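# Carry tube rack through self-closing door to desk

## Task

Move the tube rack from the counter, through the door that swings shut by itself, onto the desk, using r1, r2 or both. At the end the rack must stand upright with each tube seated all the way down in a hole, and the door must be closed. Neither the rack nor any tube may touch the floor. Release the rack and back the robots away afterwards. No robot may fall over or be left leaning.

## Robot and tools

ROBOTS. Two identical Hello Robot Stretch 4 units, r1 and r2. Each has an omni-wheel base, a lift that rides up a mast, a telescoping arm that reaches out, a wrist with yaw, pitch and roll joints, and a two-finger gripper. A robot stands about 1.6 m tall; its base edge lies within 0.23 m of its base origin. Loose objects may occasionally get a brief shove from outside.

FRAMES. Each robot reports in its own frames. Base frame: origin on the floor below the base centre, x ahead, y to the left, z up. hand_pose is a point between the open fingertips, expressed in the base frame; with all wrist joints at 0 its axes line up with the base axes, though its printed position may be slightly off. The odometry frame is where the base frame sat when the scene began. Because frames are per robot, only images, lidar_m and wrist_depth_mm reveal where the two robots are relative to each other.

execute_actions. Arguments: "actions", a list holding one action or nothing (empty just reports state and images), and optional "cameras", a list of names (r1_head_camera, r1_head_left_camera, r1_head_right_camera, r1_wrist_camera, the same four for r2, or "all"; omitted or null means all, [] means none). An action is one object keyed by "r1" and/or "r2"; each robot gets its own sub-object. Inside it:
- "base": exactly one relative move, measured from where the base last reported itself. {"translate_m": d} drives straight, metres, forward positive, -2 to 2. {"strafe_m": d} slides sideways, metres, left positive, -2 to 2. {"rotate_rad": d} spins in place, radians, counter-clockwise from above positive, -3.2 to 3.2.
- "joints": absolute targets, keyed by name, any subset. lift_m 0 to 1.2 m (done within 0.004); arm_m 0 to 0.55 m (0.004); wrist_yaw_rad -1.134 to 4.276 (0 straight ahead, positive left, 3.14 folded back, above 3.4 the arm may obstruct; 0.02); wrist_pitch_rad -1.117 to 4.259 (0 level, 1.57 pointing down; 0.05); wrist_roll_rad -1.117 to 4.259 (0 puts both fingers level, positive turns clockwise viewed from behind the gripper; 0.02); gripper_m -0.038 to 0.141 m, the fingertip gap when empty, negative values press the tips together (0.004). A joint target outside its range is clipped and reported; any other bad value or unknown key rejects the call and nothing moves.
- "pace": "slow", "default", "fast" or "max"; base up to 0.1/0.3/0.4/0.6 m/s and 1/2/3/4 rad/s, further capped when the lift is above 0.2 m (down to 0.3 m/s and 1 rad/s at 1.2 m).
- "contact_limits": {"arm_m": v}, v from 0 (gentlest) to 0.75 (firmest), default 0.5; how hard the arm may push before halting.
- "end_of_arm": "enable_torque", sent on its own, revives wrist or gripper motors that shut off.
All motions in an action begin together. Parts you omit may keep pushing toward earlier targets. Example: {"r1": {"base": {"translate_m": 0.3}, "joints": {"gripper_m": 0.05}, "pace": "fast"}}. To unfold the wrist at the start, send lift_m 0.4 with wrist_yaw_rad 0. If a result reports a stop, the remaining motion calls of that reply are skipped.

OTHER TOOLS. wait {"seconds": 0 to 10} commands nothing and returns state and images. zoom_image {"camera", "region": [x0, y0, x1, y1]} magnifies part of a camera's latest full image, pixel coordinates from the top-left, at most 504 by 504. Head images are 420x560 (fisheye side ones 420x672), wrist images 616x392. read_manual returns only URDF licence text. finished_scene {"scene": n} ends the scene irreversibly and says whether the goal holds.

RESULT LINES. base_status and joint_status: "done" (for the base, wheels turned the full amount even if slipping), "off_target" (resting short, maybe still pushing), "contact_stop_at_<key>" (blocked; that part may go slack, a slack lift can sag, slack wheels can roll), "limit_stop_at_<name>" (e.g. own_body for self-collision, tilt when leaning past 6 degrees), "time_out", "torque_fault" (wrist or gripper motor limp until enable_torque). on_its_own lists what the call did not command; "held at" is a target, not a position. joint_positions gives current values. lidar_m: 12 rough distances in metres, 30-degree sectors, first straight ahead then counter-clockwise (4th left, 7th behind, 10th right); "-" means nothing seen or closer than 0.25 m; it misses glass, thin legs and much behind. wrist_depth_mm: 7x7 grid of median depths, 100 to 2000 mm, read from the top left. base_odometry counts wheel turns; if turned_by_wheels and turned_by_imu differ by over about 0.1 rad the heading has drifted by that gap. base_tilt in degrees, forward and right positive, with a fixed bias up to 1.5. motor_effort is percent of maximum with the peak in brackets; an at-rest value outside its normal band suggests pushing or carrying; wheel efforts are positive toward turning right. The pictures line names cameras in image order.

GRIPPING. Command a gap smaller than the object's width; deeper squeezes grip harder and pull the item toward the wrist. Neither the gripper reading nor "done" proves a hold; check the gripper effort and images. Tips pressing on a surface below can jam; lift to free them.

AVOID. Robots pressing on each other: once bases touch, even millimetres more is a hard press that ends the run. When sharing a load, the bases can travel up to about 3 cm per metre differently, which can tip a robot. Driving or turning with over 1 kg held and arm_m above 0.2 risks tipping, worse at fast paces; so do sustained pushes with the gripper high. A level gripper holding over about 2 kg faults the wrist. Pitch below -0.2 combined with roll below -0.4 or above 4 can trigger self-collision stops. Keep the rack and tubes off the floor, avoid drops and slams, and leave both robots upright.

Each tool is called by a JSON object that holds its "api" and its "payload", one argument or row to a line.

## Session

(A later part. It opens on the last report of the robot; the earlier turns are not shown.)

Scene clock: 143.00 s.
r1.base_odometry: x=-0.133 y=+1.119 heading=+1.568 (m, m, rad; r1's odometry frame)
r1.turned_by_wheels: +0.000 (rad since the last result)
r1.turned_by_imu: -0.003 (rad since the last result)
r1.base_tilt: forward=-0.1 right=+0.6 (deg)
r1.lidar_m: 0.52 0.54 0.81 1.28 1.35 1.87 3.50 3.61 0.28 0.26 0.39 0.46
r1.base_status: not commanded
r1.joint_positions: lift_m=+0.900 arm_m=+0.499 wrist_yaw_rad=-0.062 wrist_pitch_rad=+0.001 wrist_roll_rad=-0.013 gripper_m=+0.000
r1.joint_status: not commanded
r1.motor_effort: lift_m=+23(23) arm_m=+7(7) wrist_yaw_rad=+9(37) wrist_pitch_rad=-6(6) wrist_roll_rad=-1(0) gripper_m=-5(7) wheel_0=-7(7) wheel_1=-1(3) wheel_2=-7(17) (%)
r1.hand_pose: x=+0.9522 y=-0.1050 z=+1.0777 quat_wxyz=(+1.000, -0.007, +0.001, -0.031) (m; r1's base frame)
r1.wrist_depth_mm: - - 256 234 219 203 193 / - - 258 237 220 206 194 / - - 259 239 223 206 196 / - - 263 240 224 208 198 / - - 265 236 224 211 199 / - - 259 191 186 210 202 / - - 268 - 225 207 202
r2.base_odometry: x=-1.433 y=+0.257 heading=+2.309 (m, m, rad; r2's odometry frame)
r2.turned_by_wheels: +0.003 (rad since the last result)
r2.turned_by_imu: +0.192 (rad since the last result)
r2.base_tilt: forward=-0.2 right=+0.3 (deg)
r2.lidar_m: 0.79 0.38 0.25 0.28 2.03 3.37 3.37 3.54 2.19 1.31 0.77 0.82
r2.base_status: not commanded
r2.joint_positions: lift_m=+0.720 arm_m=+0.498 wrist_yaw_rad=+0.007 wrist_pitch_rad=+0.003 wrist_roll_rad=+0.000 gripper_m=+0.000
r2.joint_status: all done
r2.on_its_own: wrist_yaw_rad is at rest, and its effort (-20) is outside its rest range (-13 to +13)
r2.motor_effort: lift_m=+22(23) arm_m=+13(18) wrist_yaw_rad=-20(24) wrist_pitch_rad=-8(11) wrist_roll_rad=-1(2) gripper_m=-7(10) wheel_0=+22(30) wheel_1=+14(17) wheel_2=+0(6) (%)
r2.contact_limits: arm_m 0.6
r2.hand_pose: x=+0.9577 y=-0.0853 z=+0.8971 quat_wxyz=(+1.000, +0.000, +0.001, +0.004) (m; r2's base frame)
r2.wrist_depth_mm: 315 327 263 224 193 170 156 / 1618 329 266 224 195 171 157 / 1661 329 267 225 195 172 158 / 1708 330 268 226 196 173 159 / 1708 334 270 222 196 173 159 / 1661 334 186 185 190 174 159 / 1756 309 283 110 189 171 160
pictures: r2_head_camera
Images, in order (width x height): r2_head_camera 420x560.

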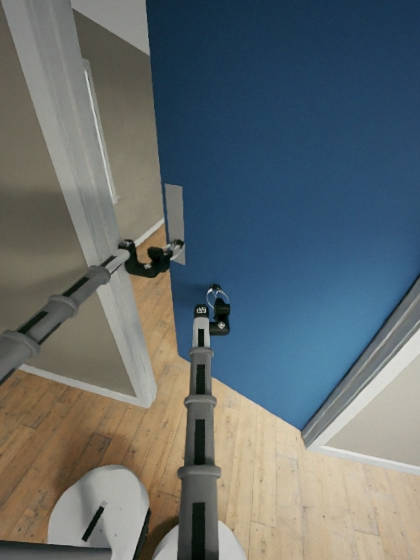

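{"api": "execute_actions", "payload": {
  "actions": [
    {"r2":{"joints":{"arm_m":0.0}}}
  ],
  "cameras": []
}}

{"api": "execute_actions", "payload": {
  "actions": [
    {"r2":{"base":{"strafe_m":-0.6}},"r1":{"joints":{"arm_m":0.0},"pace":"slow"}}
  ],
  "cameras": []
}}

{"api": "execute_actions", "payload": {
  "actions": [
    {"r2":{"base":{"translate_m":-0.5}},"r1":{"joints":{"wrist_yaw_rad":0}}}
  ],
  "cameras": ["r1_head_camera","r1_head_right_camera"]
}}

Scene clock: 150.20 s.
r1.base_odometry: x=-0.133 y=+1.119 heading=+1.568 (m, m, rad; r1's odometry frame)
r1.turned_by_wheels: +0.000 (rad since the last result)
r1.turned_by_imu: -0.002 (rad since the last result)
r1.base_tilt: forward=-0.3 right=+0.6 (deg)
r1.lidar_m: 0.53 0.57 0.79 1.28 1.35 1.89 3.50 3.63 0.27 0.25 0.41 0.90
r1.base_status: not commanded
r1.joint_positions: lift_m=+0.900 arm_m=+0.499 wrist_yaw_rad=-0.070 wrist_pitch_rad=+0.001 wrist_roll_rad=-0.013 gripper_m=+0.000
r1.joint_status: not commanded
r1.on_its_own: wrist_yaw_rad is at rest, and its effort (+33) is outside its rest range (-13 to +13)
r1.motor_effort: lift_m=+23(23) arm_m=+7(7) wrist_yaw_rad=+33(34) wrist_pitch_rad=-6(7) wrist_roll_rad=+0(1) gripper_m=-4(5) wheel_0=-5(7) wheel_1=-1(1) wheel_2=-10(10) (%)
r1.hand_pose: x=+0.9513 y=-0.1075 z=+1.0778 quat_wxyz=(+0.999, -0.007, +0.001, -0.035) (m; r1's base frame)
r1.wrist_depth_mm: - - 251 231 216 202 191 / - - 253 234 219 203 193 / - - 256 236 220 206 195 / - - 257 237 223 208 197 / - - 262 233 224 208 198 / - - 186 193 185 208 199 / - - 266 - 224 206 201
r2.base_odometry: x=-1.433 y=+0.258 heading=+2.306 (m, m, rad; r2's odometry frame)
r2.turned_by_wheels: -0.003 (rad since the last result)
r2.turned_by_imu: -0.001 (rad since the last result)
r2.base_tilt: forward=-0.3 right=+0.3 (deg)
r2.lidar_m: 0.78 0.39 0.27 0.28 2.06 3.38 3.36 3.51 2.18 1.32 0.79 0.82
r2.base_status: not commanded
r2.joint_positions: lift_m=+0.720 arm_m=+0.001 wrist_yaw_rad=+0.000 wrist_pitch_rad=+0.003 wrist_roll_rad=+0.000 gripper_m=+0.000
r2.joint_status: all done
r2.motor_effort: lift_m=+22(22) arm_m=-4(10) wrist_yaw_rad=-2(43) wrist_pitch_rad=-8(9) wrist_roll_rad=-1(1) gripper_m=-4(9) wheel_0=+0(22) wheel_1=+2(14) wheel_2=+2(6) (%)
r2.hand_pose: x=+0.4601 y=-0.0874 z=+0.8971 quat_wxyz=(+1.000, +0.000, +0.001, +0.000) (m; r2's base frame)
r2.wrist_depth_mm: 559 - 820 691 609 539 496 / 564 603 831 707 615 544 496 / 585 - 809 707 615 554 496 / 615 - 842 707 621 549 500 / 615 - 842 707 621 549 504 / 609 - 187 204 591 559 500 / 609 1863 842 110 621 539 500
pictures: none
No camera images: the call's "cameras" was empty. Leave "cameras" out to get every camera's image.

Scene clock: 156.47 s.
r1.base_odometry: x=-0.133 y=+1.119 heading=+1.570 (m, m, rad; r1's odometry frame)
r1.turned_by_wheels: +0.002 (rad since the last result)
r1.turned_by_imu: -0.001 (rad since the last result)
r1.base_tilt: forward=-0.2 right=+0.7 (deg)
r1.lidar_m: 0.53 0.56 0.77 1.28 1.34 1.89 3.48 3.63 2.77 0.84 0.89 0.62
r1.base_status: not commanded
r1.joint_positions: lift_m=+0.900 arm_m=+0.002 wrist_yaw_rad=-0.060 wrist_pitch_rad=+0.001 wrist_roll_rad=-0.013 gripper_m=+0.000
r1.joint_status: all done
r1.motor_effort: lift_m=+23(23) arm_m=-8(8) wrist_yaw_rad=+4(32) wrist_pitch_rad=-7(8) wrist_roll_rad=+1(0) gripper_m=-6(7) wheel_0=-1(13) wheel_1=+3(7) wheel_2=+1(10) (%)
r1.hand_pose: x=+0.4555 y=-0.1045 z=+1.0777 quat_wxyz=(+1.000, -0.007, +0.001, -0.030) (m; r1's base frame)
r1.wrist_depth_mm: 330 319 407 407 410 410 413 / 330 322 410 410 413 413 415 / 334 324 415 410 415 418 415 / 338 325 418 418 418 421 418 / 340 327 421 421 418 421 424 / 347 332 387 194 187 421 424 / 345 334 424 - 427 430 427
r2.base_odometry: x=-0.988 y=+0.660 heading=+2.306 (m, m, rad; r2's odometry frame)
r2.turned_by_wheels: +0.000 (rad since the last result)
r2.turned_by_imu: +0.001 (rad since the last result)
r2.base_tilt: forward=-0.2 right=+0.4 (deg)
r2.lidar_m: 0.46 0.65 0.86 0.84 2.71 3.51 3.51 1.89 1.59 1.03 0.57 0.47
r2.base_status: done
r2.joint_positions: lift_m=+0.720 arm_m=+0.001 wrist_yaw_rad=+0.000 wrist_pitch_rad=+0.003 wrist_roll_rad=+0.000 gripper_m=+0.000
r2.joint_status: not commanded
r2.motor_effort: lift_m=+21(22) arm_m=-4(4) wrist_yaw_rad=+0(2) wrist_pitch_rad=-7(7) wrist_roll_rad=-1(1) gripper_m=-5(6) wheel_0=+0(6) wheel_1=-2(11) wheel_2=+0(0) (%)
r2.hand_pose: x=+0.4601 y=-0.0874 z=+0.8972 quat_wxyz=(+1.000, +0.000, +0.001, +0.000) (m; r2's base frame)
r2.wrist_depth_mm: 394 370 347 239 235 224 215 / 397 370 347 241 236 225 216 / 397 377 353 243 237 225 217 / 397 375 353 243 238 226 219 / 404 377 355 242 239 227 219 / 404 377 186 204 235 229 220 / 407 375 357 110 240 225 219
pictures: none
No camera images: the call's "cameras" was empty. Leave "cameras" out to get every camera's image.

Scene clock: 159.60 s.
r1.base_odometry: x=-0.133 y=+1.119 heading=+1.570 (m, m, rad; r1's odometry frame)
r1.turned_by_wheels: +0.000 (rad since the last result)
r1.turned_by_imu: -0.001 (rad since the last result)
r1.base_tilt: forward=-0.2 right=+0.6 (deg)
r1.lidar_m: 0.52 0.57 0.79 1.28 1.35 1.90 3.48 3.62 1.05 1.09 0.87 0.64
r1.base_status: not commanded
r1.joint_positions: lift_m=+0.900 arm_m=+0.002 wrist_yaw_rad=-0.001 wrist_pitch_rad=+0.001 wrist_roll_rad=-0.013 gripper_m=+0.000
r1.joint_status: all done
r1.motor_effort: lift_m=+23(23) arm_m=-8(8) wrist_yaw_rad=+6(6) wrist_pitch_rad=-7(7) wrist_roll_rad=+1(1) gripper_m=-8(4) wheel_0=-1(1) wheel_1=+3(3) wheel_2=+2(1) (%)
r1.hand_pose: x=+0.4612 y=-0.0876 z=+1.0777 quat_wxyz=(+1.000, -0.007, +0.001, +0.000) (m; r1's base frame)
r1.wrist_depth_mm: 338 322 404 404 399 394 389 / 342 324 407 404 402 397 392 / 343 327 415 410 404 399 394 / 347 332 418 413 410 404 399 / 351 334 421 415 410 404 404 / 353 336 345 194 187 404 407 / 359 342 397 - 415 410 410
r2.base_odometry: x=-0.653 y=+0.289 heading=+2.305 (m, m, rad; r2's odometry frame)
r2.turned_by_wheels: +0.000 (rad since the last result)
r2.turned_by_imu: +0.003 (rad since the last result)
r2.base_tilt: forward=-0.2 right=+0.3 (deg)
r2.lidar_m: 0.95 1.20 1.01 2.47 2.83 3.03 3.02 1.73 1.45 1.48 1.15 0.94
r2.base_status: done
r2.joint_positions: lift_m=+0.720 arm_m=+0.001 wrist_yaw_rad=+0.000 wrist_pitch_rad=+0.003 wrist_roll_rad=+0.000 gripper_m=+0.000
r2.joint_status: not commanded
r2.motor_effort: lift_m=+21(21) arm_m=-4(4) wrist_yaw_rad=-4(2) wrist_pitch_rad=-6(8) wrist_roll_rad=-1(1) gripper_m=-3(4) wheel_0=-1(6) wheel_1=-3(8) wheel_2=-1(7) (%)
r2.hand_pose: x=+0.4601 y=-0.0874 z=+0.8972 quat_wxyz=(+1.000, +0.000, +0.001, +0.000) (m; r2's base frame)
r2.wrist_depth_mm: 1008 931 866 741 715 668 634 / 991 931 866 732 707 668 647 / 976 931 878 741 715 683 640 / 991 946 878 750 707 683 647 / 1025 946 878 741 723 676 654 / 991 960 187 204 691 668 647 / 1042 931 891 110 723 668 647
pictures: r1_head_camera, r1_head_right_camera
Images, in order (width x height): r1_head_camera 420x560, r1_head_right_camera 420x672.

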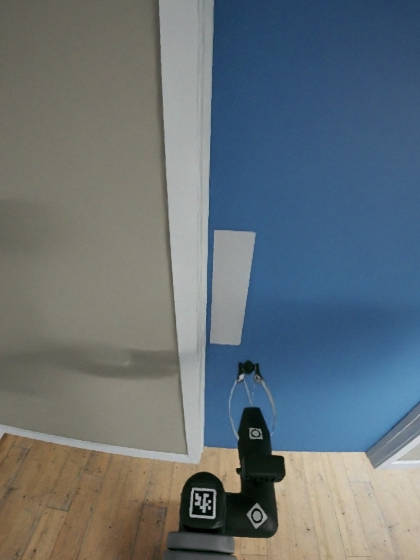

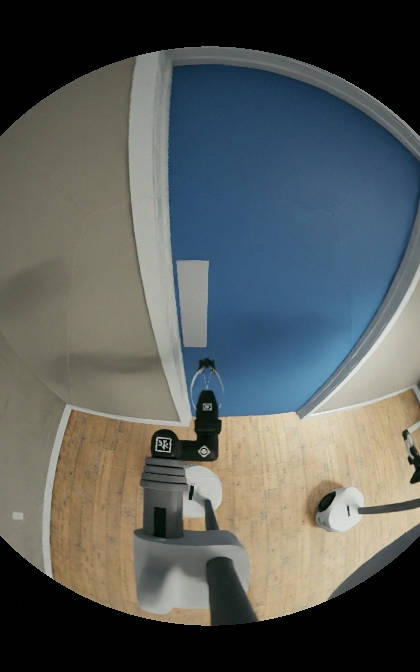

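{"api": "execute_actions", "payload": {
  "actions": [
    {"r1":{"base":{"strafe_m":-0.28}},"r2":{"base":{"translate_m":-0.3}}}
  ],
  "cameras": []
}}

{"api": "execute_actions", "payload": {
  "actions": [
    {"r1":{"joints":{"arm_m":0.54},"contact_limits":{"arm_m":0.7},"pace":"slow"}}
  ],
  "cameras": ["r1_head_camera"]
}}

Scene clock: 164.40 s.
r1.base_odometry: x=+0.147 y=+1.119 heading=+1.570 (m, m, rad; r1's odometry frame)
r1.turned_by_wheels: +0.000 (rad since the last result)
r1.turned_by_imu: -0.003 (rad since the last result)
r1.base_tilt: forward=-0.1 right=+0.6 (deg)
r1.lidar_m: 0.61 0.62 0.79 1.55 1.64 2.30 3.50 1.10 0.94 2.04 0.86 0.64
r1.base_status: done
r1.joint_positions: lift_m=+0.900 arm_m=+0.002 wrist_yaw_rad=+0.000 wrist_pitch_rad=+0.001 wrist_roll_rad=-0.013 gripper_m=+0.000
r1.joint_status: not commanded
r1.motor_effort: lift_m=+23(23) arm_m=-8(8) wrist_yaw_rad=+3(5) wrist_pitch_rad=-6(8) wrist_roll_rad=+1(1) gripper_m=-6(4) wheel_0=+0(8) wheel_1=-1(8) wheel_2=-1(1) (%)
r1.hand_pose: x=+0.4612 y=-0.0875 z=+1.0777 quat_wxyz=(+1.000, -0.007, +0.001, +0.000) (m; r1's base frame)
r1.wrist_depth_mm: 413 407 404 402 394 392 384 / 418 413 407 404 399 394 387 / 418 418 413 407 399 394 389 / 424 421 415 410 407 397 394 / 430 424 418 413 407 402 399 / 430 433 418 194 187 404 402 / 436 430 421 - 413 407 404
r2.base_odometry: x=-0.452 y=+0.066 heading=+2.305 (m, m, rad; r2's odometry frame)
r2.turned_by_wheels: -0.001 (rad since the last result)
r2.turned_by_imu: +0.002 (rad since the last result)
r2.base_tilt: forward=-0.2 right=+0.4 (deg)
r2.lidar_m: 1.25 0.96 0.98 2.54 2.92 2.74 2.71 2.58 1.41 1.41 1.50 1.26
r2.base_status: done
r2.joint_positions: lift_m=+0.720 arm_m=+0.001 wrist_yaw_rad=+0.000 wrist_pitch_rad=+0.003 wrist_roll_rad=+0.000 gripper_m=+0.000
r2.joint_status: not commanded
r2.motor_effort: lift_m=+21(21) arm_m=-4(4) wrist_yaw_rad=+0(2) wrist_pitch_rad=-8(7) wrist_roll_rad=-1(1) gripper_m=-7(6) wheel_0=-3(11) wheel_1=-3(7) wheel_2=-1(9) (%)
r2.hand_pose: x=+0.4601 y=-0.0874 z=+0.8972 quat_wxyz=(+1.000, +0.000, +0.001, +0.000) (m; r2's base frame)
r2.wrist_depth_mm: 1308 1255 1182 1025 976 960 891 / 1336 1229 1205 1025 991 917 904 / 1336 1255 1182 1042 991 931 891 / 1308 1255 1229 1042 976 931 904 / 1336 1308 1205 1042 991 946 904 / 1366 1255 188 205 976 976 917 / 1336 1281 1229 110 1008 946 917
pictures: none
No camera images: the call's "cameras" was empty. Leave "cameras" out to get every camera's image.

Scene clock: 179.40 s.
torque_fault: r1.wrist_pitch_rad switched itself off since the last result.
r1.base_odometry: x=+0.129 y=+0.988 heading=+1.297 (m, m, rad; r1's odometry frame)
r1.turned_by_wheels: -0.272 (rad since the last result)
r1.turned_by_imu: -0.164 (rad since the last result)
r1.base_tilt: forward=-0.1 right=+0.7 (deg)
r1.lidar_m: 0.76 0.73 0.86 1.51 1.54 1.92 3.30 3.34 0.95 0.96 1.18 0.84
r1.base_status: not commanded
r1.joint_positions: lift_m=+0.900 arm_m=+0.274 wrist_yaw_rad=+0.000 wrist_pitch_rad=+1.290 wrist_roll_rad=-0.013 gripper_m=+0.000
r1.joint_status: arm_m limit_stop_at_tilt (moved +0.273 of +0.538)
r1.on_its_own: the wheels are slack since a limit_stop_at_tilt; lift_m is slack since a limit_stop_at_tilt; arm_m is slack since a limit_stop_at_tilt (your +0.540 is given up); wrist_pitch_rad is off since a torque_fault, until you send "end_of_arm": "enable_torque" (its first target -0.001 is given up)
r1.motor_effort: lift_m=+21(25) arm_m=+0(22) wrist_yaw_rad=+5(97) wrist_pitch_rad=-1(100) wrist_roll_rad=+0(1) gripper_m=-6(8) wheel_0=+0(2) wheel_1=+0(2) wheel_2=+0(22) (%)
r1.contact_limits: arm_m 0.7
r1.hand_pose: x=+0.5251 y=-0.0874 z=+0.8008 quat_wxyz=(+0.799, -0.005, +0.601, +0.004) (m; r1's base frame)
r1.wrist_depth_mm: 394 418 442 477 508 535 549 / 484 508 564 597 640 683 732 / 603 676 750 809 931 1008 891 / 676 878 1078 1042 1042 1042 1025 / 1060 1025 1025 1025 1025 1008 976 / 1025 1025 976 194 187 976 960 / 976 960 960 - 946 917 931
r2.base_odometry: x=-0.452 y=+0.066 heading=+2.305 (m, m, rad; r2's odometry frame)
r2.turned_by_wheels: +0.000 (rad since the last result)
r2.turned_by_imu: +0.006 (rad since the last result)
r2.base_tilt: forward=-0.2 right=+0.3 (deg)
r2.lidar_m: 1.25 0.94 0.93 2.53 2.93 2.72 2.72 2.59 1.40 1.39 1.48 1.24
r2.base_status: not commanded
r2.joint_positions: lift_m=+0.720 arm_m=+0.001 wrist_yaw_rad=+0.000 wrist_pitch_rad=+0.003 wrist_roll_rad=+0.000 gripper_m=+0.000
r2.joint_status: not commanded
r2.motor_effort: lift_m=+21(22) arm_m=-4(4) wrist_yaw_rad=-1(1) wrist_pitch_rad=-7(8) wrist_roll_rad=-1(1) gripper_m=-8(6) wheel_0=-3(3) wheel_1=-3(2) wheel_2=-1(1) (%)
r2.hand_pose: x=+0.4601 y=-0.0874 z=+0.8972 quat_wxyz=(+1.000, +0.000, +0.001, +0.000) (m; r2's base frame)
r2.wrist_depth_mm: 1308 1255 1182 1025 976 917 904 / 1336 1281 1205 1042 976 931 891 / 1308 1281 1205 1042 976 946 904 / 1308 1281 1205 1060 991 946 917 / 1336 1281 1182 1025 976 946 904 / 1336 1281 187 205 976 960 917 / 1336 1281 1205 110 1008 960 917
pictures: r1_head_camera
Images, in order (width x height): r1_head_camera 420x560.

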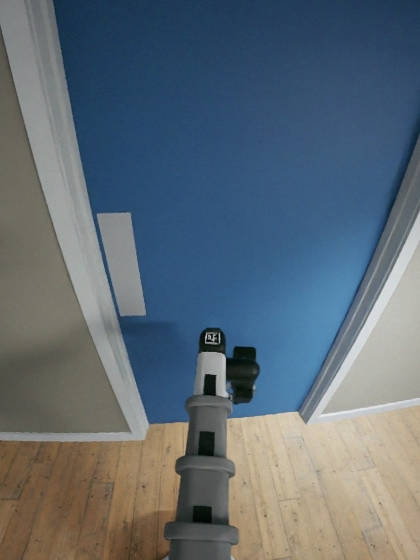

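{"api": "execute_actions", "payload": {
  "actions": [
    {"r1":{"end_of_arm":"enable_torque"}}
  ],
  "cameras": []
}}

{"api": "execute_actions", "payload": {
  "actions": [
    {"r1":{"joints":{"arm_m":0,"wrist_pitch_rad":0,"lift_m":0.9},"base":{"rotate_rad":0.165}}}
  ],
  "cameras": ["r1_head_camera"]
}}

Scene clock: 186.63 s.
r1.base_odometry: x=+0.129 y=+0.988 heading=+1.297 (m, m, rad; r1's odometry frame)
r1.turned_by_wheels: +0.000 (rad since the last result)
r1.turned_by_imu: -0.003 (rad since the last result)
r1.base_tilt: forward=-0.1 right=+0.6 (deg)
r1.lidar_m: 0.77 0.74 0.85 1.53 1.56 1.93 3.31 3.36 0.95 0.96 1.18 0.84
r1.base_status: not commanded
r1.joint_positions: lift_m=+0.900 arm_m=+0.274 wrist_yaw_rad=+0.000 wrist_pitch_rad=+1.386 wrist_roll_rad=-0.013 gripper_m=+0.000
r1.joint_status: not commanded
r1.end_of_arm: enable_torque: each motor that was off is on again
r1.on_its_own: wrist_pitch_rad is held at +1.386, not at its first target -0.001, since a torque_fault; the wheels are slack since a limit_stop_at_tilt; lift_m is slack since a limit_stop_at_tilt; arm_m is slack since a limit_stop_at_tilt (your +0.540 is given up)
r1.motor_effort: lift_m=+21(21) arm_m=+0(0) wrist_yaw_rad=+4(3) wrist_pitch_rad=-3(1) wrist_roll_rad=-1(0) gripper_m=-6(5) wheel_0=+0(0) wheel_1=+0(0) wheel_2=+0(0) (%)
r1.hand_pose: x=+0.4984 y=-0.0874 z=+0.7944 quat_wxyz=(+0.769, -0.005, +0.639, +0.004) (m; r1's base frame)
r1.wrist_depth_mm: 445 477 521 549 597 634 676 / 559 603 661 732 788 891 831 / 661 831 976 1042 1025 1025 1008 / 917 1042 1025 1025 1025 991 991 / 1025 1042 1025 1008 991 991 976 / 1025 1025 991 194 187 976 931 / 1008 1008 976 - 976 931 946
r2.base_odometry: x=-0.452 y=+0.066 heading=+2.305 (m, m, rad; r2's odometry frame)
r2.turned_by_wheels: +0.000 (rad since the last result)
r2.turned_by_imu: +0.003 (rad since the last result)
r2.base_tilt: forward=-0.2 right=+0.4 (deg)
r2.lidar_m: 1.25 0.96 0.93 2.52 2.93 2.73 2.73 2.59 1.39 1.39 1.47 1.25
r2.base_status: not commanded
r2.joint_positions: lift_m=+0.720 arm_m=+0.001 wrist_yaw_rad=+0.000 wrist_pitch_rad=+0.003 wrist_roll_rad=+0.000 gripper_m=+0.000
r2.joint_status: not commanded
r2.motor_effort: lift_m=+21(21) arm_m=-4(4) wrist_yaw_rad=-1(1) wrist_pitch_rad=-8(7) wrist_roll_rad=-1(1) gripper_m=-8(6) wheel_0=-3(3) wheel_1=-2(3) wheel_2=-1(1) (%)
r2.hand_pose: x=+0.4601 y=-0.0874 z=+0.8972 quat_wxyz=(+1.000, +0.000, +0.001, +0.000) (m; r2's base frame)
r2.wrist_depth_mm: 1336 1281 1205 1025 1008 946 891 / 1336 1281 1205 1025 991 946 891 / 1336 1255 1205 1042 976 917 904 / 1336 1281 1205 1042 991 946 904 / 1281 1255 1182 1042 1008 960 904 / 1336 1281 187 204 960 946 904 / 1366 1281 1205 110 1008 931 904
pictures: none
No camera images: the call's "cameras" was empty. Leave "cameras" out to get every camera's image.

Scene clock: 188.57 s.
r1.base_odometry: x=+0.129 y=+0.988 heading=+1.462 (m, m, rad; r1's odometry frame)
r1.turned_by_wheels: +0.164 (rad since the last result)
r1.turned_by_imu: +0.162 (rad since the last result)
r1.base_tilt: forward=-0.1 right=+0.7 (deg)
r1.lidar_m: 0.76 0.74 1.02 1.52 1.60 2.25 3.32 3.46 0.94 0.97 1.00 0.81
r1.base_status: done
r1.joint_positions: lift_m=+0.900 arm_m=+0.002 wrist_yaw_rad=+0.000 wrist_pitch_rad=+0.003 wrist_roll_rad=-0.013 gripper_m=+0.000
r1.joint_status: all done
r1.motor_effort: lift_m=+24(26) arm_m=-8(10) wrist_yaw_rad=+3(1) wrist_pitch_rad=-10(11) wrist_roll_rad=+0(1) gripper_m=-8(7) wheel_0=-3(7) wheel_1=-3(7) wheel_2=-1(6) (%)
r1.hand_pose: x=+0.4612 y=-0.0874 z=+1.0772 quat_wxyz=(+1.000, -0.007, +0.001, +0.000) (m; r1's base frame)
r1.wrist_depth_mm: 500 564 559 554 549 535 530 / 500 569 564 559 549 539 539 / 504 585 569 559 549 549 539 / 504 580 580 569 564 554 539 / 500 591 574 569 564 554 554 / 504 591 574 194 187 559 554 / 504 591 585 - 574 559 559
r2.base_odometry: x=-0.452 y=+0.066 heading=+2.305 (m, m, rad; r2's odometry frame)
r2.turned_by_wheels: +0.000 (rad since the last result)
r2.turned_by_imu: +0.001 (rad since the last result)
r2.base_tilt: forward=-0.1 right=+0.4 (deg)
r2.lidar_m: 1.24 0.96 0.90 2.55 2.93 2.75 2.74 2.58 1.39 1.38 1.48 1.24
r2.base_status: not commanded
r2.joint_positions: lift_m=+0.720 arm_m=+0.001 wrist_yaw_rad=+0.000 wrist_pitch_rad=+0.003 wrist_roll_rad=+0.000 gripper_m=+0.000
r2.joint_status: not commanded
r2.motor_effort: lift_m=+21(21) arm_m=-4(4) wrist_yaw_rad=+0(1) wrist_pitch_rad=-8(8) wrist_roll_rad=-1(1) gripper_m=-4(8) wheel_0=-3(3) wheel_1=-3(3) wheel_2=-1(1) (%)
r2.hand_pose: x=+0.4601 y=-0.0874 z=+0.8972 quat_wxyz=(+1.000, +0.000, +0.001, +0.000) (m; r2's base frame)
r2.wrist_depth_mm: 1308 1255 1182 1008 976 931 891 / 1336 1255 1182 1025 991 931 878 / 1336 1255 1205 1025 976 946 891 / 1336 1255 1205 1060 991 960 904 / 1336 1281 1205 1060 976 960 917 / 1366 1308 187 204 991 931 931 / 1397 1255 1229 110 1008 960 904
pictures: r1_head_camera
Images, in order (width x height): r1_head_camera 420x560.

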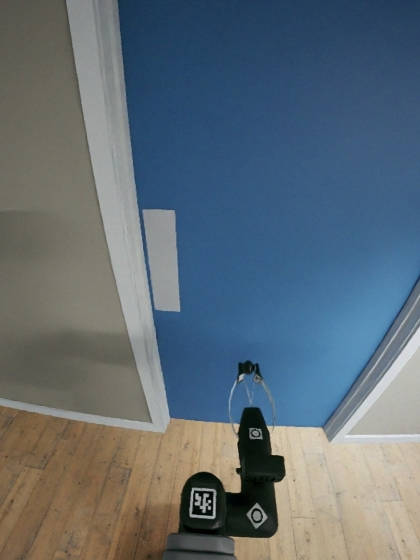

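{"api": "execute_actions", "payload": {
  "actions": [
    {"r1":{"base":{"rotate_rad":-0.09}}}
  ],
  "cameras": []
}}

{"api": "execute_actions", "payload": {
  "actions": [
    {"r1":{"base":{"strafe_m":0.23}}}
  ],
  "cameras": []
}}

{"api": "execute_actions", "payload": {
  "actions": [
    {"r1":{"base":{"translate_m":0.27}}}
  ],
  "cameras": ["r1_head_camera"]
}}

Scene clock: 192.33 s.
r1.base_odometry: x=+0.129 y=+0.988 heading=+1.372 (m, m, rad; r1's odometry frame)
r1.turned_by_wheels: -0.090 (rad since the last result)
r1.turned_by_imu: -0.090 (rad since the last result)
r1.base_tilt: forward=-0.2 right=+0.6 (deg)
r1.lidar_m: 0.76 0.75 0.93 1.53 1.57 2.07 3.33 3.39 0.94 0.96 1.07 0.81
r1.base_status: done
r1.joint_positions: lift_m=+0.900 arm_m=+0.002 wrist_yaw_rad=+0.000 wrist_pitch_rad=+0.003 wrist_roll_rad=-0.013 gripper_m=+0.000
r1.joint_status: not commanded
r1.motor_effort: lift_m=+24(24) arm_m=-8(8) wrist_yaw_rad=+4(3) wrist_pitch_rad=-9(9) wrist_roll_rad=+0(1) gripper_m=-6(8) wheel_0=+1(4) wheel_1=+2(4) wheel_2=+3(4) (%)
r1.hand_pose: x=+0.4612 y=-0.0874 z=+1.0772 quat_wxyz=(+1.000, -0.007, +0.001, +0.000) (m; r1's base frame)
r1.wrist_depth_mm: 549 549 554 559 559 569 569 / 559 554 559 564 569 569 574 / 554 559 569 569 580 574 585 / 559 564 574 574 585 580 580 / 559 574 580 574 585 585 597 / 569 580 574 193 187 591 597 / 554 574 574 - 591 597 597
r2.base_odometry: x=-0.452 y=+0.066 heading=+2.305 (m, m, rad; r2's odometry frame)
r2.turned_by_wheels: +0.000 (rad since the last result)
r2.turned_by_imu: +0.001 (rad since the last result)
r2.base_tilt: forward=-0.2 right=+0.4 (deg)
r2.lidar_m: 1.24 0.95 0.93 2.53 2.90 2.74 2.72 2.59 1.40 1.40 1.48 1.25
r2.base_status: not commanded
r2.joint_positions: lift_m=+0.720 arm_m=+0.001 wrist_yaw_rad=+0.000 wrist_pitch_rad=+0.003 wrist_roll_rad=+0.000 gripper_m=+0.000
r2.joint_status: not commanded
r2.motor_effort: lift_m=+21(21) arm_m=-4(4) wrist_yaw_rad=-1(3) wrist_pitch_rad=-7(7) wrist_roll_rad=-1(1) gripper_m=-5(6) wheel_0=-3(3) wheel_1=-2(3) wheel_2=-1(1) (%)
r2.hand_pose: x=+0.4601 y=-0.0874 z=+0.8972 quat_wxyz=(+1.000, +0.000, +0.001, +0.000) (m; r2's base frame)
r2.wrist_depth_mm: 1308 1255 1182 1042 991 931 891 / 1336 1255 1182 1025 991 946 904 / 1336 1255 1182 1042 991 946 904 / 1366 1281 1229 1025 991 931 904 / 1336 1308 1229 1042 991 931 917 / 1366 1255 187 204 976 946 917 / 1366 1255 1205 110 976 946 917
pictures: none
No camera images: the call's "cameras" was empty. Leave "cameras" out to get every camera's image.

Scene clock: 194.40 s.
r1.base_odometry: x=-0.096 y=+1.033 heading=+1.372 (m, m, rad; r1's odometry frame)
r1.turned_by_wheels: +0.000 (rad since the last result)
r1.turned_by_imu: -0.001 (rad since the last result)
r1.base_tilt: forward=-0.1 right=+0.6 (deg)
r1.lidar_m: 0.67 0.70 0.92 1.29 1.33 1.73 3.34 3.39 1.15 1.19 1.17 0.80
r1.base_status: done
r1.joint_positions: lift_m=+0.900 arm_m=+0.002 wrist_yaw_rad=+0.000 wrist_pitch_rad=+0.003 wrist_roll_rad=-0.013 gripper_m=+0.000
r1.joint_status: not commanded
r1.motor_effort: lift_m=+24(24) arm_m=-8(8) wrist_yaw_rad=+4(2) wrist_pitch_rad=-9(7) wrist_roll_rad=+0(0) gripper_m=-4(4) wheel_0=-1(10) wheel_1=+1(11) wheel_2=+0(1) (%)
r1.hand_pose: x=+0.4612 y=-0.0874 z=+1.0772 quat_wxyz=(+1.000, -0.007, +0.001, +0.000) (m; r1's base frame)
r1.wrist_depth_mm: 455 452 539 549 544 554 559 / 462 455 539 549 554 564 554 / 469 459 554 559 564 564 569 / 473 459 554 564 564 564 569 / 469 473 564 559 569 569 569 / 477 480 508 193 187 574 580 / 477 473 569 - 574 585 591
r2.base_odometry: x=-0.452 y=+0.066 heading=+2.305 (m, m, rad; r2's odometry frame)
r2.turned_by_wheels: +0.000 (rad since the last result)
r2.turned_by_imu: +0.001 (rad since the last result)
r2.base_tilt: forward=-0.3 right=+0.3 (deg)
r2.lidar_m: 1.24 1.21 1.13 2.54 2.93 2.73 2.73 2.58 1.39 1.40 1.46 1.25
r2.base_status: not commanded
r2.joint_positions: lift_m=+0.720 arm_m=+0.001 wrist_yaw_rad=+0.000 wrist_pitch_rad=+0.003 wrist_roll_rad=+0.000 gripper_m=+0.000
r2.joint_status: not commanded
r2.motor_effort: lift_m=+21(21) arm_m=-4(4) wrist_yaw_rad=-1(1) wrist_pitch_rad=-7(7) wrist_roll_rad=-1(1) gripper_m=-10(4) wheel_0=-3(3) wheel_1=-2(3) wheel_2=-1(1) (%)
r2.hand_pose: x=+0.4601 y=-0.0874 z=+0.8972 quat_wxyz=(+1.000, +0.000, +0.001, +0.000) (m; r2's base frame)
r2.wrist_depth_mm: 1308 1255 1182 1025 991 931 891 / 1308 1255 1160 1042 991 946 878 / 1336 1255 1182 1042 991 946 904 / 1336 1255 1182 1042 991 931 917 / 1366 1281 1205 1025 1008 960 904 / 1336 1281 186 204 976 946 917 / 1397 1255 1205 110 991 946 931
pictures: none
No camera images: the call's "cameras" was empty. Leave "cameras" out to get every camera's image.

Scene clock: 196.77 s.
r1.base_odometry: x=-0.043 y=+1.298 heading=+1.372 (m, m, rad; r1's odometry frame)
r1.turned_by_wheels: +0.000 (rad since the last result)
r1.turned_by_imu: -0.002 (rad since the last result)
r1.base_tilt: forward=-0.2 right=+0.6 (deg)
r1.lidar_m: 0.41 0.40 0.56 1.31 1.33 1.78 3.63 3.70 1.28 1.23 0.77 0.51
r1.base_status: done
r1.joint_positions: lift_m=+0.900 arm_m=+0.002 wrist_yaw_rad=+0.000 wrist_pitch_rad=+0.003 wrist_roll_rad=-0.013 gripper_m=+0.000
r1.joint_status: not commanded
r1.motor_effort: lift_m=+24(24) arm_m=-8(8) wrist_yaw_rad=+3(3) wrist_pitch_rad=-8(11) wrist_roll_rad=+0(0) gripper_m=-8(6) wheel_0=+1(5) wheel_1=+1(8) wheel_2=+0(11) (%)
r1.hand_pose: x=+0.4612 y=-0.0874 z=+1.0772 quat_wxyz=(+1.000, -0.007, +0.001, +0.000) (m; r1's base frame)
r1.wrist_depth_mm: 254 279 282 286 287 289 290 / 255 281 286 287 289 287 291 / 255 282 286 290 293 294 293 / 255 286 287 290 291 296 296 / 254 289 290 293 293 297 297 / 255 291 293 194 187 298 301 / 257 293 293 - 300 301 304
r2.base_odometry: x=-0.452 y=+0.066 heading=+2.305 (m, m, rad; r2's odometry frame)
r2.turned_by_wheels: +0.000 (rad since the last result)
r2.turned_by_imu: +0.001 (rad since the last result)
r2.base_tilt: forward=-0.2 right=+0.4 (deg)
r2.lidar_m: 1.25 1.25 1.27 2.55 2.92 2.72 2.72 2.58 1.38 1.39 1.49 1.24
r2.base_status: not commanded
r2.joint_positions: lift_m=+0.720 arm_m=+0.001 wrist_yaw_rad=+0.000 wrist_pitch_rad=+0.003 wrist_roll_rad=+0.000 gripper_m=+0.000
r2.joint_status: not commanded
r2.motor_effort: lift_m=+21(21) arm_m=-4(4) wrist_yaw_rad=-1(2) wrist_pitch_rad=-7(8) wrist_roll_rad=-1(1) gripper_m=-5(4) wheel_0=-3(3) wheel_1=-3(3) wheel_2=-1(1) (%)
r2.hand_pose: x=+0.4601 y=-0.0874 z=+0.8972 quat_wxyz=(+1.000, +0.000, +0.001, +0.000) (m; r2's base frame)
r2.wrist_depth_mm: 1308 1255 1182 1042 976 946 904 / 1336 1255 1160 1025 991 931 904 / 1336 1281 1205 1042 1008 931 904 / 1366 1281 1205 1060 1008 946 891 / 1366 1281 1229 1060 1025 946 904 / 1308 1281 187 204 976 960 917 / 1366 1281 1205 110 1008 946 917
pictures: r1_head_camera
Images, in order (width x height): r1_head_camera 420x560.

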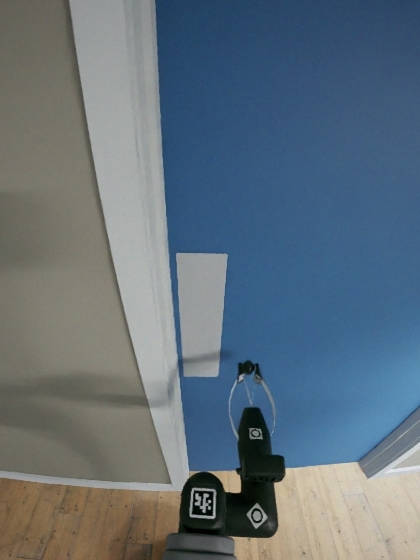

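{"api": "execute_actions", "payload": {
  "actions": [
    {"r1":{"base":{"strafe_m":0.06}}}
  ],
  "cameras": []
}}

{"api": "execute_actions", "payload": {
  "actions": [
    {"r1":{"joints":{"arm_m":0.45},"contact_limits":{"arm_m":0.6},"pace":"slow"}}
  ],
  "cameras": ["r1_head_camera"]
}}

Scene clock: 199.43 s.
r1.base_odometry: x=-0.102 y=+1.310 heading=+1.372 (m, m, rad; r1's odometry frame)
r1.turned_by_wheels: +0.000 (rad since the last result)
r1.turned_by_imu: -0.001 (rad since the last result)
r1.base_tilt: forward=-0.2 right=+0.6 (deg)
r1.lidar_m: 0.36 0.41 0.55 1.25 1.28 1.70 3.65 3.69 1.32 1.28 0.76 0.51
r1.base_status: done
r1.joint_positions: lift_m=+0.900 arm_m=+0.002 wrist_yaw_rad=+0.000 wrist_pitch_rad=+0.003 wrist_roll_rad=-0.013 gripper_m=+0.000
r1.joint_status: not commanded
r1.motor_effort: lift_m=+24(24) arm_m=-8(8) wrist_yaw_rad=+6(4) wrist_pitch_rad=-9(10) wrist_roll_rad=-1(0) gripper_m=-7(4) wheel_0=+0(7) wheel_1=+1(9) wheel_2=+0(4) (%)
r1.hand_pose: x=+0.4612 y=-0.0874 z=+1.0772 quat_wxyz=(+1.000, -0.007, +0.001, +0.000) (m; r1's base frame)
r1.wrist_depth_mm: 188 245 277 281 283 285 286 / 189 245 279 281 285 285 287 / 190 247 281 285 287 290 290 / 190 249 286 286 289 290 293 / 191 251 286 286 291 291 296 / 194 254 286 193 187 294 297 / 195 229 290 - 297 298 301
r2.base_odometry: x=-0.452 y=+0.066 heading=+2.305 (m, m, rad; r2's odometry frame)
r2.turned_by_wheels: +0.000 (rad since the last result)
r2.turned_by_imu: +0.001 (rad since the last result)
r2.base_tilt: forward=-0.2 right=+0.3 (deg)
r2.lidar_m: 1.24 1.30 1.30 2.54 2.93 2.74 2.73 2.60 1.39 1.40 1.48 1.24
r2.base_status: not commanded
r2.joint_positions: lift_m=+0.720 arm_m=+0.001 wrist_yaw_rad=+0.000 wrist_pitch_rad=+0.003 wrist_roll_rad=+0.000 gripper_m=+0.000
r2.joint_status: not commanded
r2.motor_effort: lift_m=+21(21) arm_m=-4(4) wrist_yaw_rad=-3(2) wrist_pitch_rad=-7(8) wrist_roll_rad=-1(1) gripper_m=-3(7) wheel_0=-3(3) wheel_1=-2(3) wheel_2=-1(1) (%)
r2.hand_pose: x=+0.4601 y=-0.0874 z=+0.8972 quat_wxyz=(+1.000, +0.000, +0.001, +0.000) (m; r2's base frame)
r2.wrist_depth_mm: 1308 1281 1205 1025 1008 931 891 / 1336 1255 1182 1042 1008 946 904 / 1308 1281 1205 1060 991 931 904 / 1336 1229 1229 1042 991 931 904 / 1397 1281 1205 1060 1008 960 904 / 1366 1308 187 204 976 946 891 / 1366 1281 1255 110 991 946 904
pictures: none
No camera images: the call's "cameras" was empty. Leave "cameras" out to get every camera's image.

Scene clock: 214.43 s.
torque_fault: r1.wrist_pitch_rad switched itself off since the last result.
r1.base_odometry: x=-0.166 y=+1.173 heading=+1.024 (m, m, rad; r1's odometry frame)
r1.turned_by_wheels: -0.349 (rad since the last result)
r1.turned_by_imu: -0.185 (rad since the last result)
r1.base_tilt: forward=-0.2 right=+0.7 (deg)
r1.lidar_m: 0.56 0.57 0.67 1.17 1.17 1.39 2.45 3.43 1.33 1.30 1.23 0.77
r1.base_status: not commanded
r1.joint_positions: lift_m=+0.900 arm_m=+0.209 wrist_yaw_rad=+0.000 wrist_pitch_rad=+1.303 wrist_roll_rad=-0.013 gripper_m=+0.000
r1.joint_status: arm_m limit_stop_at_tilt (moved +0.207 of +0.448)
r1.on_its_own: the wheels are slack since a limit_stop_at_tilt; lift_m is slack since a limit_stop_at_tilt; arm_m is slack since a limit_stop_at_tilt (your +0.450 is given up); wrist_pitch_rad is off since a torque_fault, until you send "end_of_arm": "enable_torque" (your +0.000 is given up)
r1.motor_effort: lift_m=+21(25) arm_m=+0(20) wrist_yaw_rad=+3(75) wrist_pitch_rad=-1(100) wrist_roll_rad=+0(0) gripper_m=-5(6) wheel_0=+0(0) wheel_1=+0(4) wheel_2=+0(17) (%)
r1.contact_limits: arm_m 0.6
r1.hand_pose: x=+0.4559 y=-0.0874 z=+0.7996 quat_wxyz=(+0.795, -0.005, +0.606, +0.004) (m; r1's base frame)
r1.wrist_depth_mm: 233 334 404 442 492 549 597 / 267 334 488 559 634 741 854 / 364 399 609 778 931 1042 1042 / 492 580 732 1042 1042 1025 1008 / 768 946 1008 1008 1008 991 991 / 1025 1008 991 194 187 976 946 / 991 991 960 - 931 917 931
r2.base_odometry: x=-0.452 y=+0.066 heading=+2.305 (m, m, rad; r2's odometry frame)
r2.turned_by_wheels: +0.000 (rad since the last result)
r2.turned_by_imu: +0.006 (rad since the last result)
r2.base_tilt: forward=-0.2 right=+0.3 (deg)
r2.lidar_m: 1.24 1.37 1.30 2.55 2.92 2.73 2.72 2.58 1.40 1.41 1.46 1.26
r2.base_status: not commanded
r2.joint_positions: lift_m=+0.720 arm_m=+0.001 wrist_yaw_rad=+0.000 wrist_pitch_rad=+0.003 wrist_roll_rad=+0.000 gripper_m=+0.000
r2.joint_status: not commanded
r2.motor_effort: lift_m=+21(21) arm_m=-4(4) wrist_yaw_rad=-2(0) wrist_pitch_rad=-7(8) wrist_roll_rad=-1(1) gripper_m=-5(5) wheel_0=-3(3) wheel_1=-3(3) wheel_2=-1(1) (%)
r2.hand_pose: x=+0.4601 y=-0.0874 z=+0.8972 quat_wxyz=(+1.000, +0.000, +0.001, +0.000) (m; r2's base frame)
r2.wrist_depth_mm: 1336 1308 1182 1042 991 946 891 / 1336 1255 1182 1042 976 946 891 / 1336 1281 1182 1025 1008 960 904 / 1397 1255 1182 1042 1008 946 891 / 1366 1281 1205 1042 1008 946 904 / 1308 1281 188 204 991 946 904 / 1366 1281 1205 110 1008 960 904
pictures: r1_head_camera
Images, in order (width x height): r1_head_camera 420x560.

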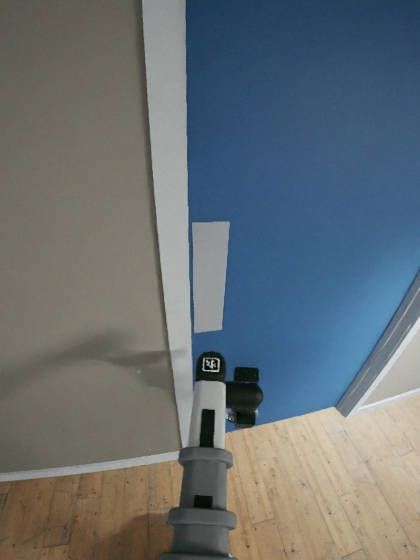

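{"api": "execute_actions", "payload": {
  "actions": [
    {"r1":{"end_of_arm":"enable_torque"}}
  ],
  "cameras": []
}}

{"api": "execute_actions", "payload": {
  "actions": [
    {"r1":{"joints":{"arm_m":0,"wrist_pitch_rad":0,"lift_m":0.95},"base":{"rotate_rad":0.2}}}
  ],
  "cameras": ["r1_head_camera","r1_wrist_camera"]
}}

Scene clock: 220.53 s.
r1.base_odometry: x=-0.166 y=+1.173 heading=+1.024 (m, m, rad; r1's odometry frame)
r1.turned_by_wheels: +0.000 (rad since the last result)
r1.turned_by_imu: -0.002 (rad since the last result)
r1.base_tilt: forward=-0.2 right=+0.6 (deg)
r1.lidar_m: 0.56 0.57 0.68 1.16 1.17 1.36 2.44 3.42 1.33 1.28 1.22 0.76
r1.base_status: not commanded
r1.joint_positions: lift_m=+0.900 arm_m=+0.209 wrist_yaw_rad=+0.000 wrist_pitch_rad=+1.382 wrist_roll_rad=-0.013 gripper_m=+0.000
r1.joint_status: not commanded
r1.end_of_arm: enable_torque: each motor that was off is on again
r1.on_its_own: wrist_pitch_rad is held at +1.382, not at your +0.000, since a torque_fault; the wheels are slack since a limit_stop_at_tilt; lift_m is slack since a limit_stop_at_tilt; arm_m is slack since a limit_stop_at_tilt (your +0.450 is given up)
r1.motor_effort: lift_m=+21(21) arm_m=+0(0) wrist_yaw_rad=+2(6) wrist_pitch_rad=-2(2) wrist_roll_rad=-1(0) gripper_m=-5(3) wheel_0=+0(0) wheel_1=+0(0) wheel_2=+0(0) (%)
r1.hand_pose: x=+0.4336 y=-0.0874 z=+0.7944 quat_wxyz=(+0.771, -0.005, +0.637, +0.004) (m; r1's base frame)
r1.wrist_depth_mm: 250 336 455 504 569 654 732 / 312 357 554 661 778 931 1025 / 421 480 634 1008 1060 1042 1008 / 621 750 976 1025 1025 1025 991 / 1025 1042 1025 1008 1008 991 991 / 1025 1008 991 195 187 960 960 / 1008 991 976 - 976 931 946
r2.base_odometry: x=-0.452 y=+0.066 heading=+2.305 (m, m, rad; r2's odometry frame)
r2.turned_by_wheels: +0.000 (rad since the last result)
r2.turned_by_imu: +0.002 (rad since the last result)
r2.base_tilt: forward=-0.2 right=+0.2 (deg)
r2.lidar_m: 1.24 1.34 1.31 2.54 2.94 2.72 2.73 2.58 1.40 1.40 1.48 1.25
r2.base_status: not commanded
r2.joint_positions: lift_m=+0.720 arm_m=+0.001 wrist_yaw_rad=+0.000 wrist_pitch_rad=+0.003 wrist_roll_rad=+0.000 gripper_m=+0.000
r2.joint_status: not commanded
r2.motor_effort: lift_m=+21(21) arm_m=-4(4) wrist_yaw_rad=+0(1) wrist_pitch_rad=-7(8) wrist_roll_rad=-1(1) gripper_m=-7(8) wheel_0=-3(3) wheel_1=-3(3) wheel_2=-1(1) (%)
r2.hand_pose: x=+0.4601 y=-0.0874 z=+0.8972 quat_wxyz=(+1.000, +0.000, +0.001, +0.000) (m; r2's base frame)
r2.wrist_depth_mm: 1336 1229 1182 1025 991 931 878 / 1308 1281 1205 1025 991 946 904 / 1336 1229 1205 1042 1008 960 904 / 1336 1255 1182 1042 991 946 904 / 1308 1281 1182 1060 1008 960 917 / 1366 1281 187 204 976 946 904 / 1366 1281 1229 110 1008 946 917
pictures: none
No camera images: the call's "cameras" was empty. Leave "cameras" out to get every camera's image.

Scene clock: 222.27 s.
r1.base_odometry: x=-0.166 y=+1.173 heading=+1.223 (m, m, rad; r1's odometry frame)
r1.turned_by_wheels: +0.200 (rad since the last result)
r1.turned_by_imu: +0.197 (rad since the last result)
r1.base_tilt: forward=-0.2 right=+0.6 (deg)
r1.lidar_m: 0.56 0.59 0.82 1.16 1.21 1.59 3.47 3.51 1.30 1.35 1.00 0.70
r1.base_status: done
r1.joint_positions: lift_m=+0.950 arm_m=+0.002 wrist_yaw_rad=+0.000 wrist_pitch_rad=+0.003 wrist_roll_rad=-0.013 gripper_m=+0.000
r1.joint_status: all done
r1.motor_effort: lift_m=+26(24) arm_m=-8(10) wrist_yaw_rad=+4(3) wrist_pitch_rad=-9(10) wrist_roll_rad=-1(2) gripper_m=-8(6) wheel_0=-2(5) wheel_1=-1(6) wheel_2=-1(5) (%)
r1.hand_pose: x=+0.4612 y=-0.0874 z=+1.1270 quat_wxyz=(+1.000, -0.007, +0.001, +0.000) (m; r1's base frame)
r1.wrist_depth_mm: 370 370 357 452 452 452 452 / 370 373 362 452 449 455 459 / 375 375 364 455 455 462 459 / 377 379 368 459 459 462 462 / 382 384 375 370 466 466 469 / 384 384 370 195 187 469 473 / 389 389 377 - 469 473 477
r2.base_odometry: x=-0.452 y=+0.066 heading=+2.305 (m, m, rad; r2's odometry frame)
r2.turned_by_wheels: +0.000 (rad since the last result)
r2.turned_by_imu: +0.001 (rad since the last result)
r2.base_tilt: forward=-0.1 right=+0.3 (deg)
r2.lidar_m: 1.23 1.39 1.29 2.55 2.92 2.72 2.73 2.61 1.40 1.39 1.46 1.24
r2.base_status: not commanded
r2.joint_positions: lift_m=+0.720 arm_m=+0.001 wrist_yaw_rad=+0.000 wrist_pitch_rad=+0.003 wrist_roll_rad=+0.000 gripper_m=+0.000
r2.joint_status: not commanded
r2.motor_effort: lift_m=+21(21) arm_m=-4(4) wrist_yaw_rad=-2(2) wrist_pitch_rad=-8(8) wrist_roll_rad=-1(1) gripper_m=-5(7) wheel_0=-3(3) wheel_1=-3(3) wheel_2=-1(1) (%)
r2.hand_pose: x=+0.4601 y=-0.0874 z=+0.8972 quat_wxyz=(+1.000, +0.000, +0.001, +0.000) (m; r2's base frame)
r2.wrist_depth_mm: 1336 1281 1160 1025 991 931 904 / 1308 1255 1205 1025 976 946 904 / 1397 1281 1182 1042 991 946 878 / 1366 1281 1205 1042 991 931 878 / 1366 1281 1182 1025 1008 960 904 / 1366 1308 187 204 991 960 917 / 1366 1281 1205 110 1025 946 931
pictures: r1_head_camera, r1_wrist_camera
Images, in order (width x height): r1_head_camera 420x560, r1_wrist_camera 616x392.

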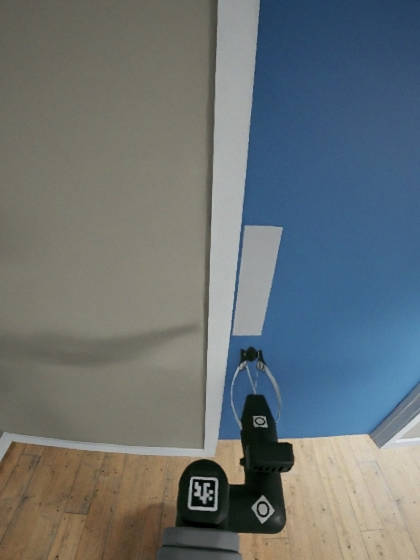

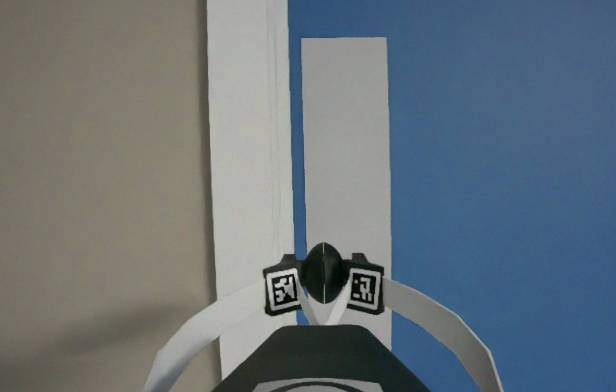

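{"api": "execute_actions", "payload": {
  "actions": [
    {"r1":{"base":{"strafe_m":-0.065}}}
  ],
  "cameras": []
}}

{"api": "execute_actions", "payload": {
  "actions": [
    {"r1":{"base":{"translate_m":0.14}}}
  ],
  "cameras": ["r1_wrist_camera"]
}}

Scene clock: 225.23 s.
r1.base_odometry: x=-0.105 y=+1.151 heading=+1.223 (m, m, rad; r1's odometry frame)
r1.turned_by_wheels: +0.000 (rad since the last result)
r1.turned_by_imu: -0.001 (rad since the last result)
r1.base_tilt: forward=-0.2 right=+0.6 (deg)
r1.lidar_m: 0.56 0.59 0.80 1.23 1.28 1.70 3.45 3.50 1.25 1.28 1.02 0.70
r1.base_status: done
r1.joint_positions: lift_m=+0.950 arm_m=+0.002 wrist_yaw_rad=+0.000 wrist_pitch_rad=+0.003 wrist_roll_rad=-0.013 gripper_m=+0.000
r1.joint_status: not commanded
r1.motor_effort: lift_m=+26(26) arm_m=-8(8) wrist_yaw_rad=+4(5) wrist_pitch_rad=-11(8) wrist_roll_rad=-1(0) gripper_m=-5(8) wheel_0=-1(8) wheel_1=-2(10) wheel_2=+0(3) (%)
r1.hand_pose: x=+0.4612 y=-0.0874 z=+1.1270 quat_wxyz=(+1.000, -0.007, +0.001, +0.000) (m; r1's base frame)
r1.wrist_depth_mm: 370 370 415 452 452 452 455 / 379 375 421 455 459 459 455 / 377 379 424 462 462 462 462 / 384 382 415 462 466 466 462 / 384 384 404 466 473 473 469 / 387 387 375 195 187 473 477 / 389 392 379 - 480 477 480
r2.base_odometry: x=-0.452 y=+0.066 heading=+2.305 (m, m, rad; r2's odometry frame)
r2.turned_by_wheels: +0.000 (rad since the last result)
r2.turned_by_imu: +0.001 (rad since the last result)
r2.base_tilt: forward=-0.3 right=+0.3 (deg)
r2.lidar_m: 1.24 1.29 1.23 2.55 2.92 2.74 2.71 2.57 1.39 1.40 1.48 1.25
r2.base_status: not commanded
r2.joint_positions: lift_m=+0.720 arm_m=+0.001 wrist_yaw_rad=+0.000 wrist_pitch_rad=+0.003 wrist_roll_rad=+0.000 gripper_m=+0.000
r2.joint_status: not commanded
r2.motor_effort: lift_m=+21(21) arm_m=-4(4) wrist_yaw_rad=+0(2) wrist_pitch_rad=-7(8) wrist_roll_rad=-1(1) gripper_m=-5(6) wheel_0=-3(3) wheel_1=-3(3) wheel_2=-1(1) (%)
r2.hand_pose: x=+0.4601 y=-0.0874 z=+0.8972 quat_wxyz=(+1.000, +0.000, +0.001, +0.000) (m; r2's base frame)
r2.wrist_depth_mm: 1336 1281 1205 1025 991 931 878 / 1336 1281 1205 1042 976 931 891 / 1308 1281 1205 1042 991 931 904 / 1366 1255 1182 1025 976 960 891 / 1397 1281 1229 1025 991 946 904 / 1366 1281 187 204 991 960 917 / 1366 1281 1229 110 1025 960 917
pictures: none
No camera images: the call's "cameras" was empty. Leave "cameras" out to get every camera's image.

Scene clock: 227.00 s.
r1.base_odometry: x=-0.057 y=+1.283 heading=+1.224 (m, m, rad; r1's odometry frame)
r1.turned_by_wheels: +0.000 (rad since the last result)
r1.turned_by_imu: -0.001 (rad since the last result)
r1.base_tilt: forward=-0.1 right=+0.7 (deg)
r1.lidar_m: 0.42 0.44 0.62 1.24 1.26 1.70 3.63 3.66 1.32 1.32 0.80 0.53
r1.base_status: done
r1.joint_positions: lift_m=+0.950 arm_m=+0.002 wrist_yaw_rad=+0.000 wrist_pitch_rad=+0.003 wrist_roll_rad=-0.013 gripper_m=+0.000
r1.joint_status: not commanded
r1.motor_effort: lift_m=+26(26) arm_m=-8(8) wrist_yaw_rad=+4(3) wrist_pitch_rad=-8(8) wrist_roll_rad=+1(1) gripper_m=-6(4) wheel_0=+2(5) wheel_1=+2(6) wheel_2=+1(11) (%)
r1.hand_pose: x=+0.4612 y=-0.0874 z=+1.1270 quat_wxyz=(+1.000, -0.007, +0.001, +0.000) (m; r1's base frame)
r1.wrist_depth_mm: 225 227 314 314 319 319 320 / 226 227 315 319 320 322 322 / 229 229 320 320 324 324 325 / 230 231 322 322 325 325 329 / 231 233 325 324 329 329 327 / 246 234 291 193 187 330 330 / 249 236 317 - 330 334 334
r2.base_odometry: x=-0.452 y=+0.066 heading=+2.305 (m, m, rad; r2's odometry frame)
r2.turned_by_wheels: +0.000 (rad since the last result)
r2.turned_by_imu: +0.001 (rad since the last result)
r2.base_tilt: forward=-0.2 right=+0.3 (deg)
r2.lidar_m: 1.25 1.31 1.30 2.53 2.92 2.72 2.73 2.59 1.39 1.39 1.48 1.25
r2.base_status: not commanded
r2.joint_positions: lift_m=+0.720 arm_m=+0.001 wrist_yaw_rad=+0.000 wrist_pitch_rad=+0.003 wrist_roll_rad=+0.000 gripper_m=+0.000
r2.joint_status: not commanded
r2.motor_effort: lift_m=+21(21) arm_m=-4(4) wrist_yaw_rad=-2(1) wrist_pitch_rad=-8(8) wrist_roll_rad=-1(1) gripper_m=-6(7) wheel_0=-3(3) wheel_1=-3(3) wheel_2=-1(1) (%)
r2.hand_pose: x=+0.4601 y=-0.0874 z=+0.8972 quat_wxyz=(+1.000, +0.000, +0.001, +0.000) (m; r2's base frame)
r2.wrist_depth_mm: 1308 1281 1182 1008 976 931 904 / 1336 1229 1160 1025 991 946 904 / 1281 1308 1182 1042 991 946 904 / 1366 1255 1205 1060 991 931 904 / 1336 1281 1205 1042 1008 960 904 / 1336 1308 187 204 991 960 917 / 1366 1281 1205 110 1008 931 904
pictures: r1_wrist_camera
Images, in order (width x height): r1_wrist_camera 616x392.

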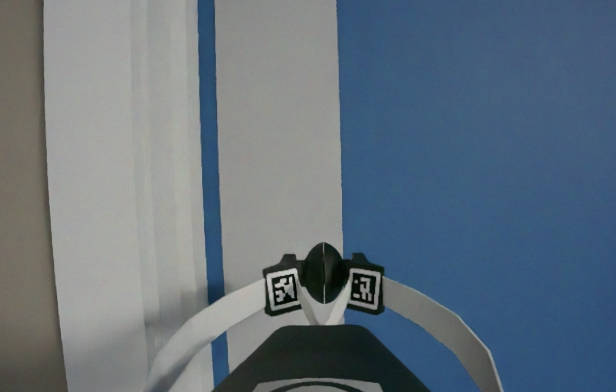

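{"api": "execute_actions", "payload": {
  "actions": [
    {"r1":{"joints":{"arm_m":0.19},"contact_limits":{"arm_m":0.55},"pace":"slow"}}
  ],
  "cameras": ["r1_wrist_camera"]
}}

Scene clock: 231.57 s.
r1.base_odometry: x=-0.057 y=+1.282 heading=+1.222 (m, m, rad; r1's odometry frame)
r1.turned_by_wheels: -0.002 (rad since the last result)
r1.turned_by_imu: +0.018 (rad since the last result)
r1.base_tilt: forward=-0.2 right=+0.7 (deg)
r1.lidar_m: 0.43 0.47 0.63 1.22 1.27 1.72 3.62 3.65 1.32 1.29 0.82 0.64
r1.base_status: not commanded
r1.joint_positions: lift_m=+0.950 arm_m=+0.187 wrist_yaw_rad=-0.019 wrist_pitch_rad=+0.001 wrist_roll_rad=-0.013 gripper_m=+0.000
r1.joint_status: all done
r1.on_its_own: wrist_yaw_rad is at rest, and its effort (+59) is outside its rest range (-13 to +13)
r1.motor_effort: lift_m=+26(26) arm_m=+16(21) wrist_yaw_rad=+59(73) wrist_pitch_rad=-2(89) wrist_roll_rad=+0(0) gripper_m=+1(8) wheel_0=+0(2) wheel_1=+2(4) wheel_2=-17(19) (%)
r1.contact_limits: arm_m 0.55
r1.hand_pose: x=+0.6448 y=-0.0930 z=+1.1277 quat_wxyz=(+1.000, -0.007, +0.000, -0.010) (m; r1's base frame)
r1.wrist_depth_mm: 125 - 231 226 224 219 216 / 126 - 233 229 225 221 219 / 126 - 235 230 228 224 220 / 126 - 237 232 229 225 222 / 125 - 238 233 230 227 224 / 123 - 186 190 189 228 226 / 121 177 243 - 234 230 228
r2.base_odometry: x=-0.452 y=+0.066 heading=+2.305 (m, m, rad; r2's odometry frame)
r2.turned_by_wheels: +0.000 (rad since the last result)
r2.turned_by_imu: +0.002 (rad since the last result)
r2.base_tilt: forward=-0.2 right=+0.3 (deg)
r2.lidar_m: 1.24 1.29 1.32 2.55 2.92 2.74 2.74 2.59 1.40 1.41 1.48 1.24
r2.base_status: not commanded
r2.joint_positions: lift_m=+0.720 arm_m=+0.001 wrist_yaw_rad=+0.000 wrist_pitch_rad=+0.003 wrist_roll_rad=+0.000 gripper_m=+0.000
r2.joint_status: not commanded
r2.motor_effort: lift_m=+21(21) arm_m=-4(4) wrist_yaw_rad=+0(3) wrist_pitch_rad=-8(8) wrist_roll_rad=-1(1) gripper_m=-7(7) wheel_0=-3(3) wheel_1=-3(2) wheel_2=-1(1) (%)
r2.hand_pose: x=+0.4601 y=-0.0874 z=+0.8972 quat_wxyz=(+1.000, +0.000, +0.001, +0.000) (m; r2's base frame)
r2.wrist_depth_mm: 1430 1308 1205 1042 960 931 891 / 1464 1308 1205 1042 976 960 891 / 1397 1366 1229 1060 991 946 904 / 1366 1336 1205 1042 991 946 904 / 1430 1366 1229 1042 1008 946 891 / 1430 1336 187 204 976 960 904 / 1430 1366 1229 110 1008 946 917
pictures: r1_wrist_camera
Images, in order (width x height): r1_wrist_camera 616x392.

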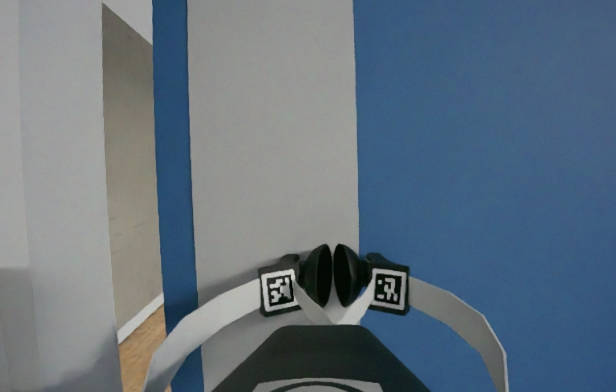

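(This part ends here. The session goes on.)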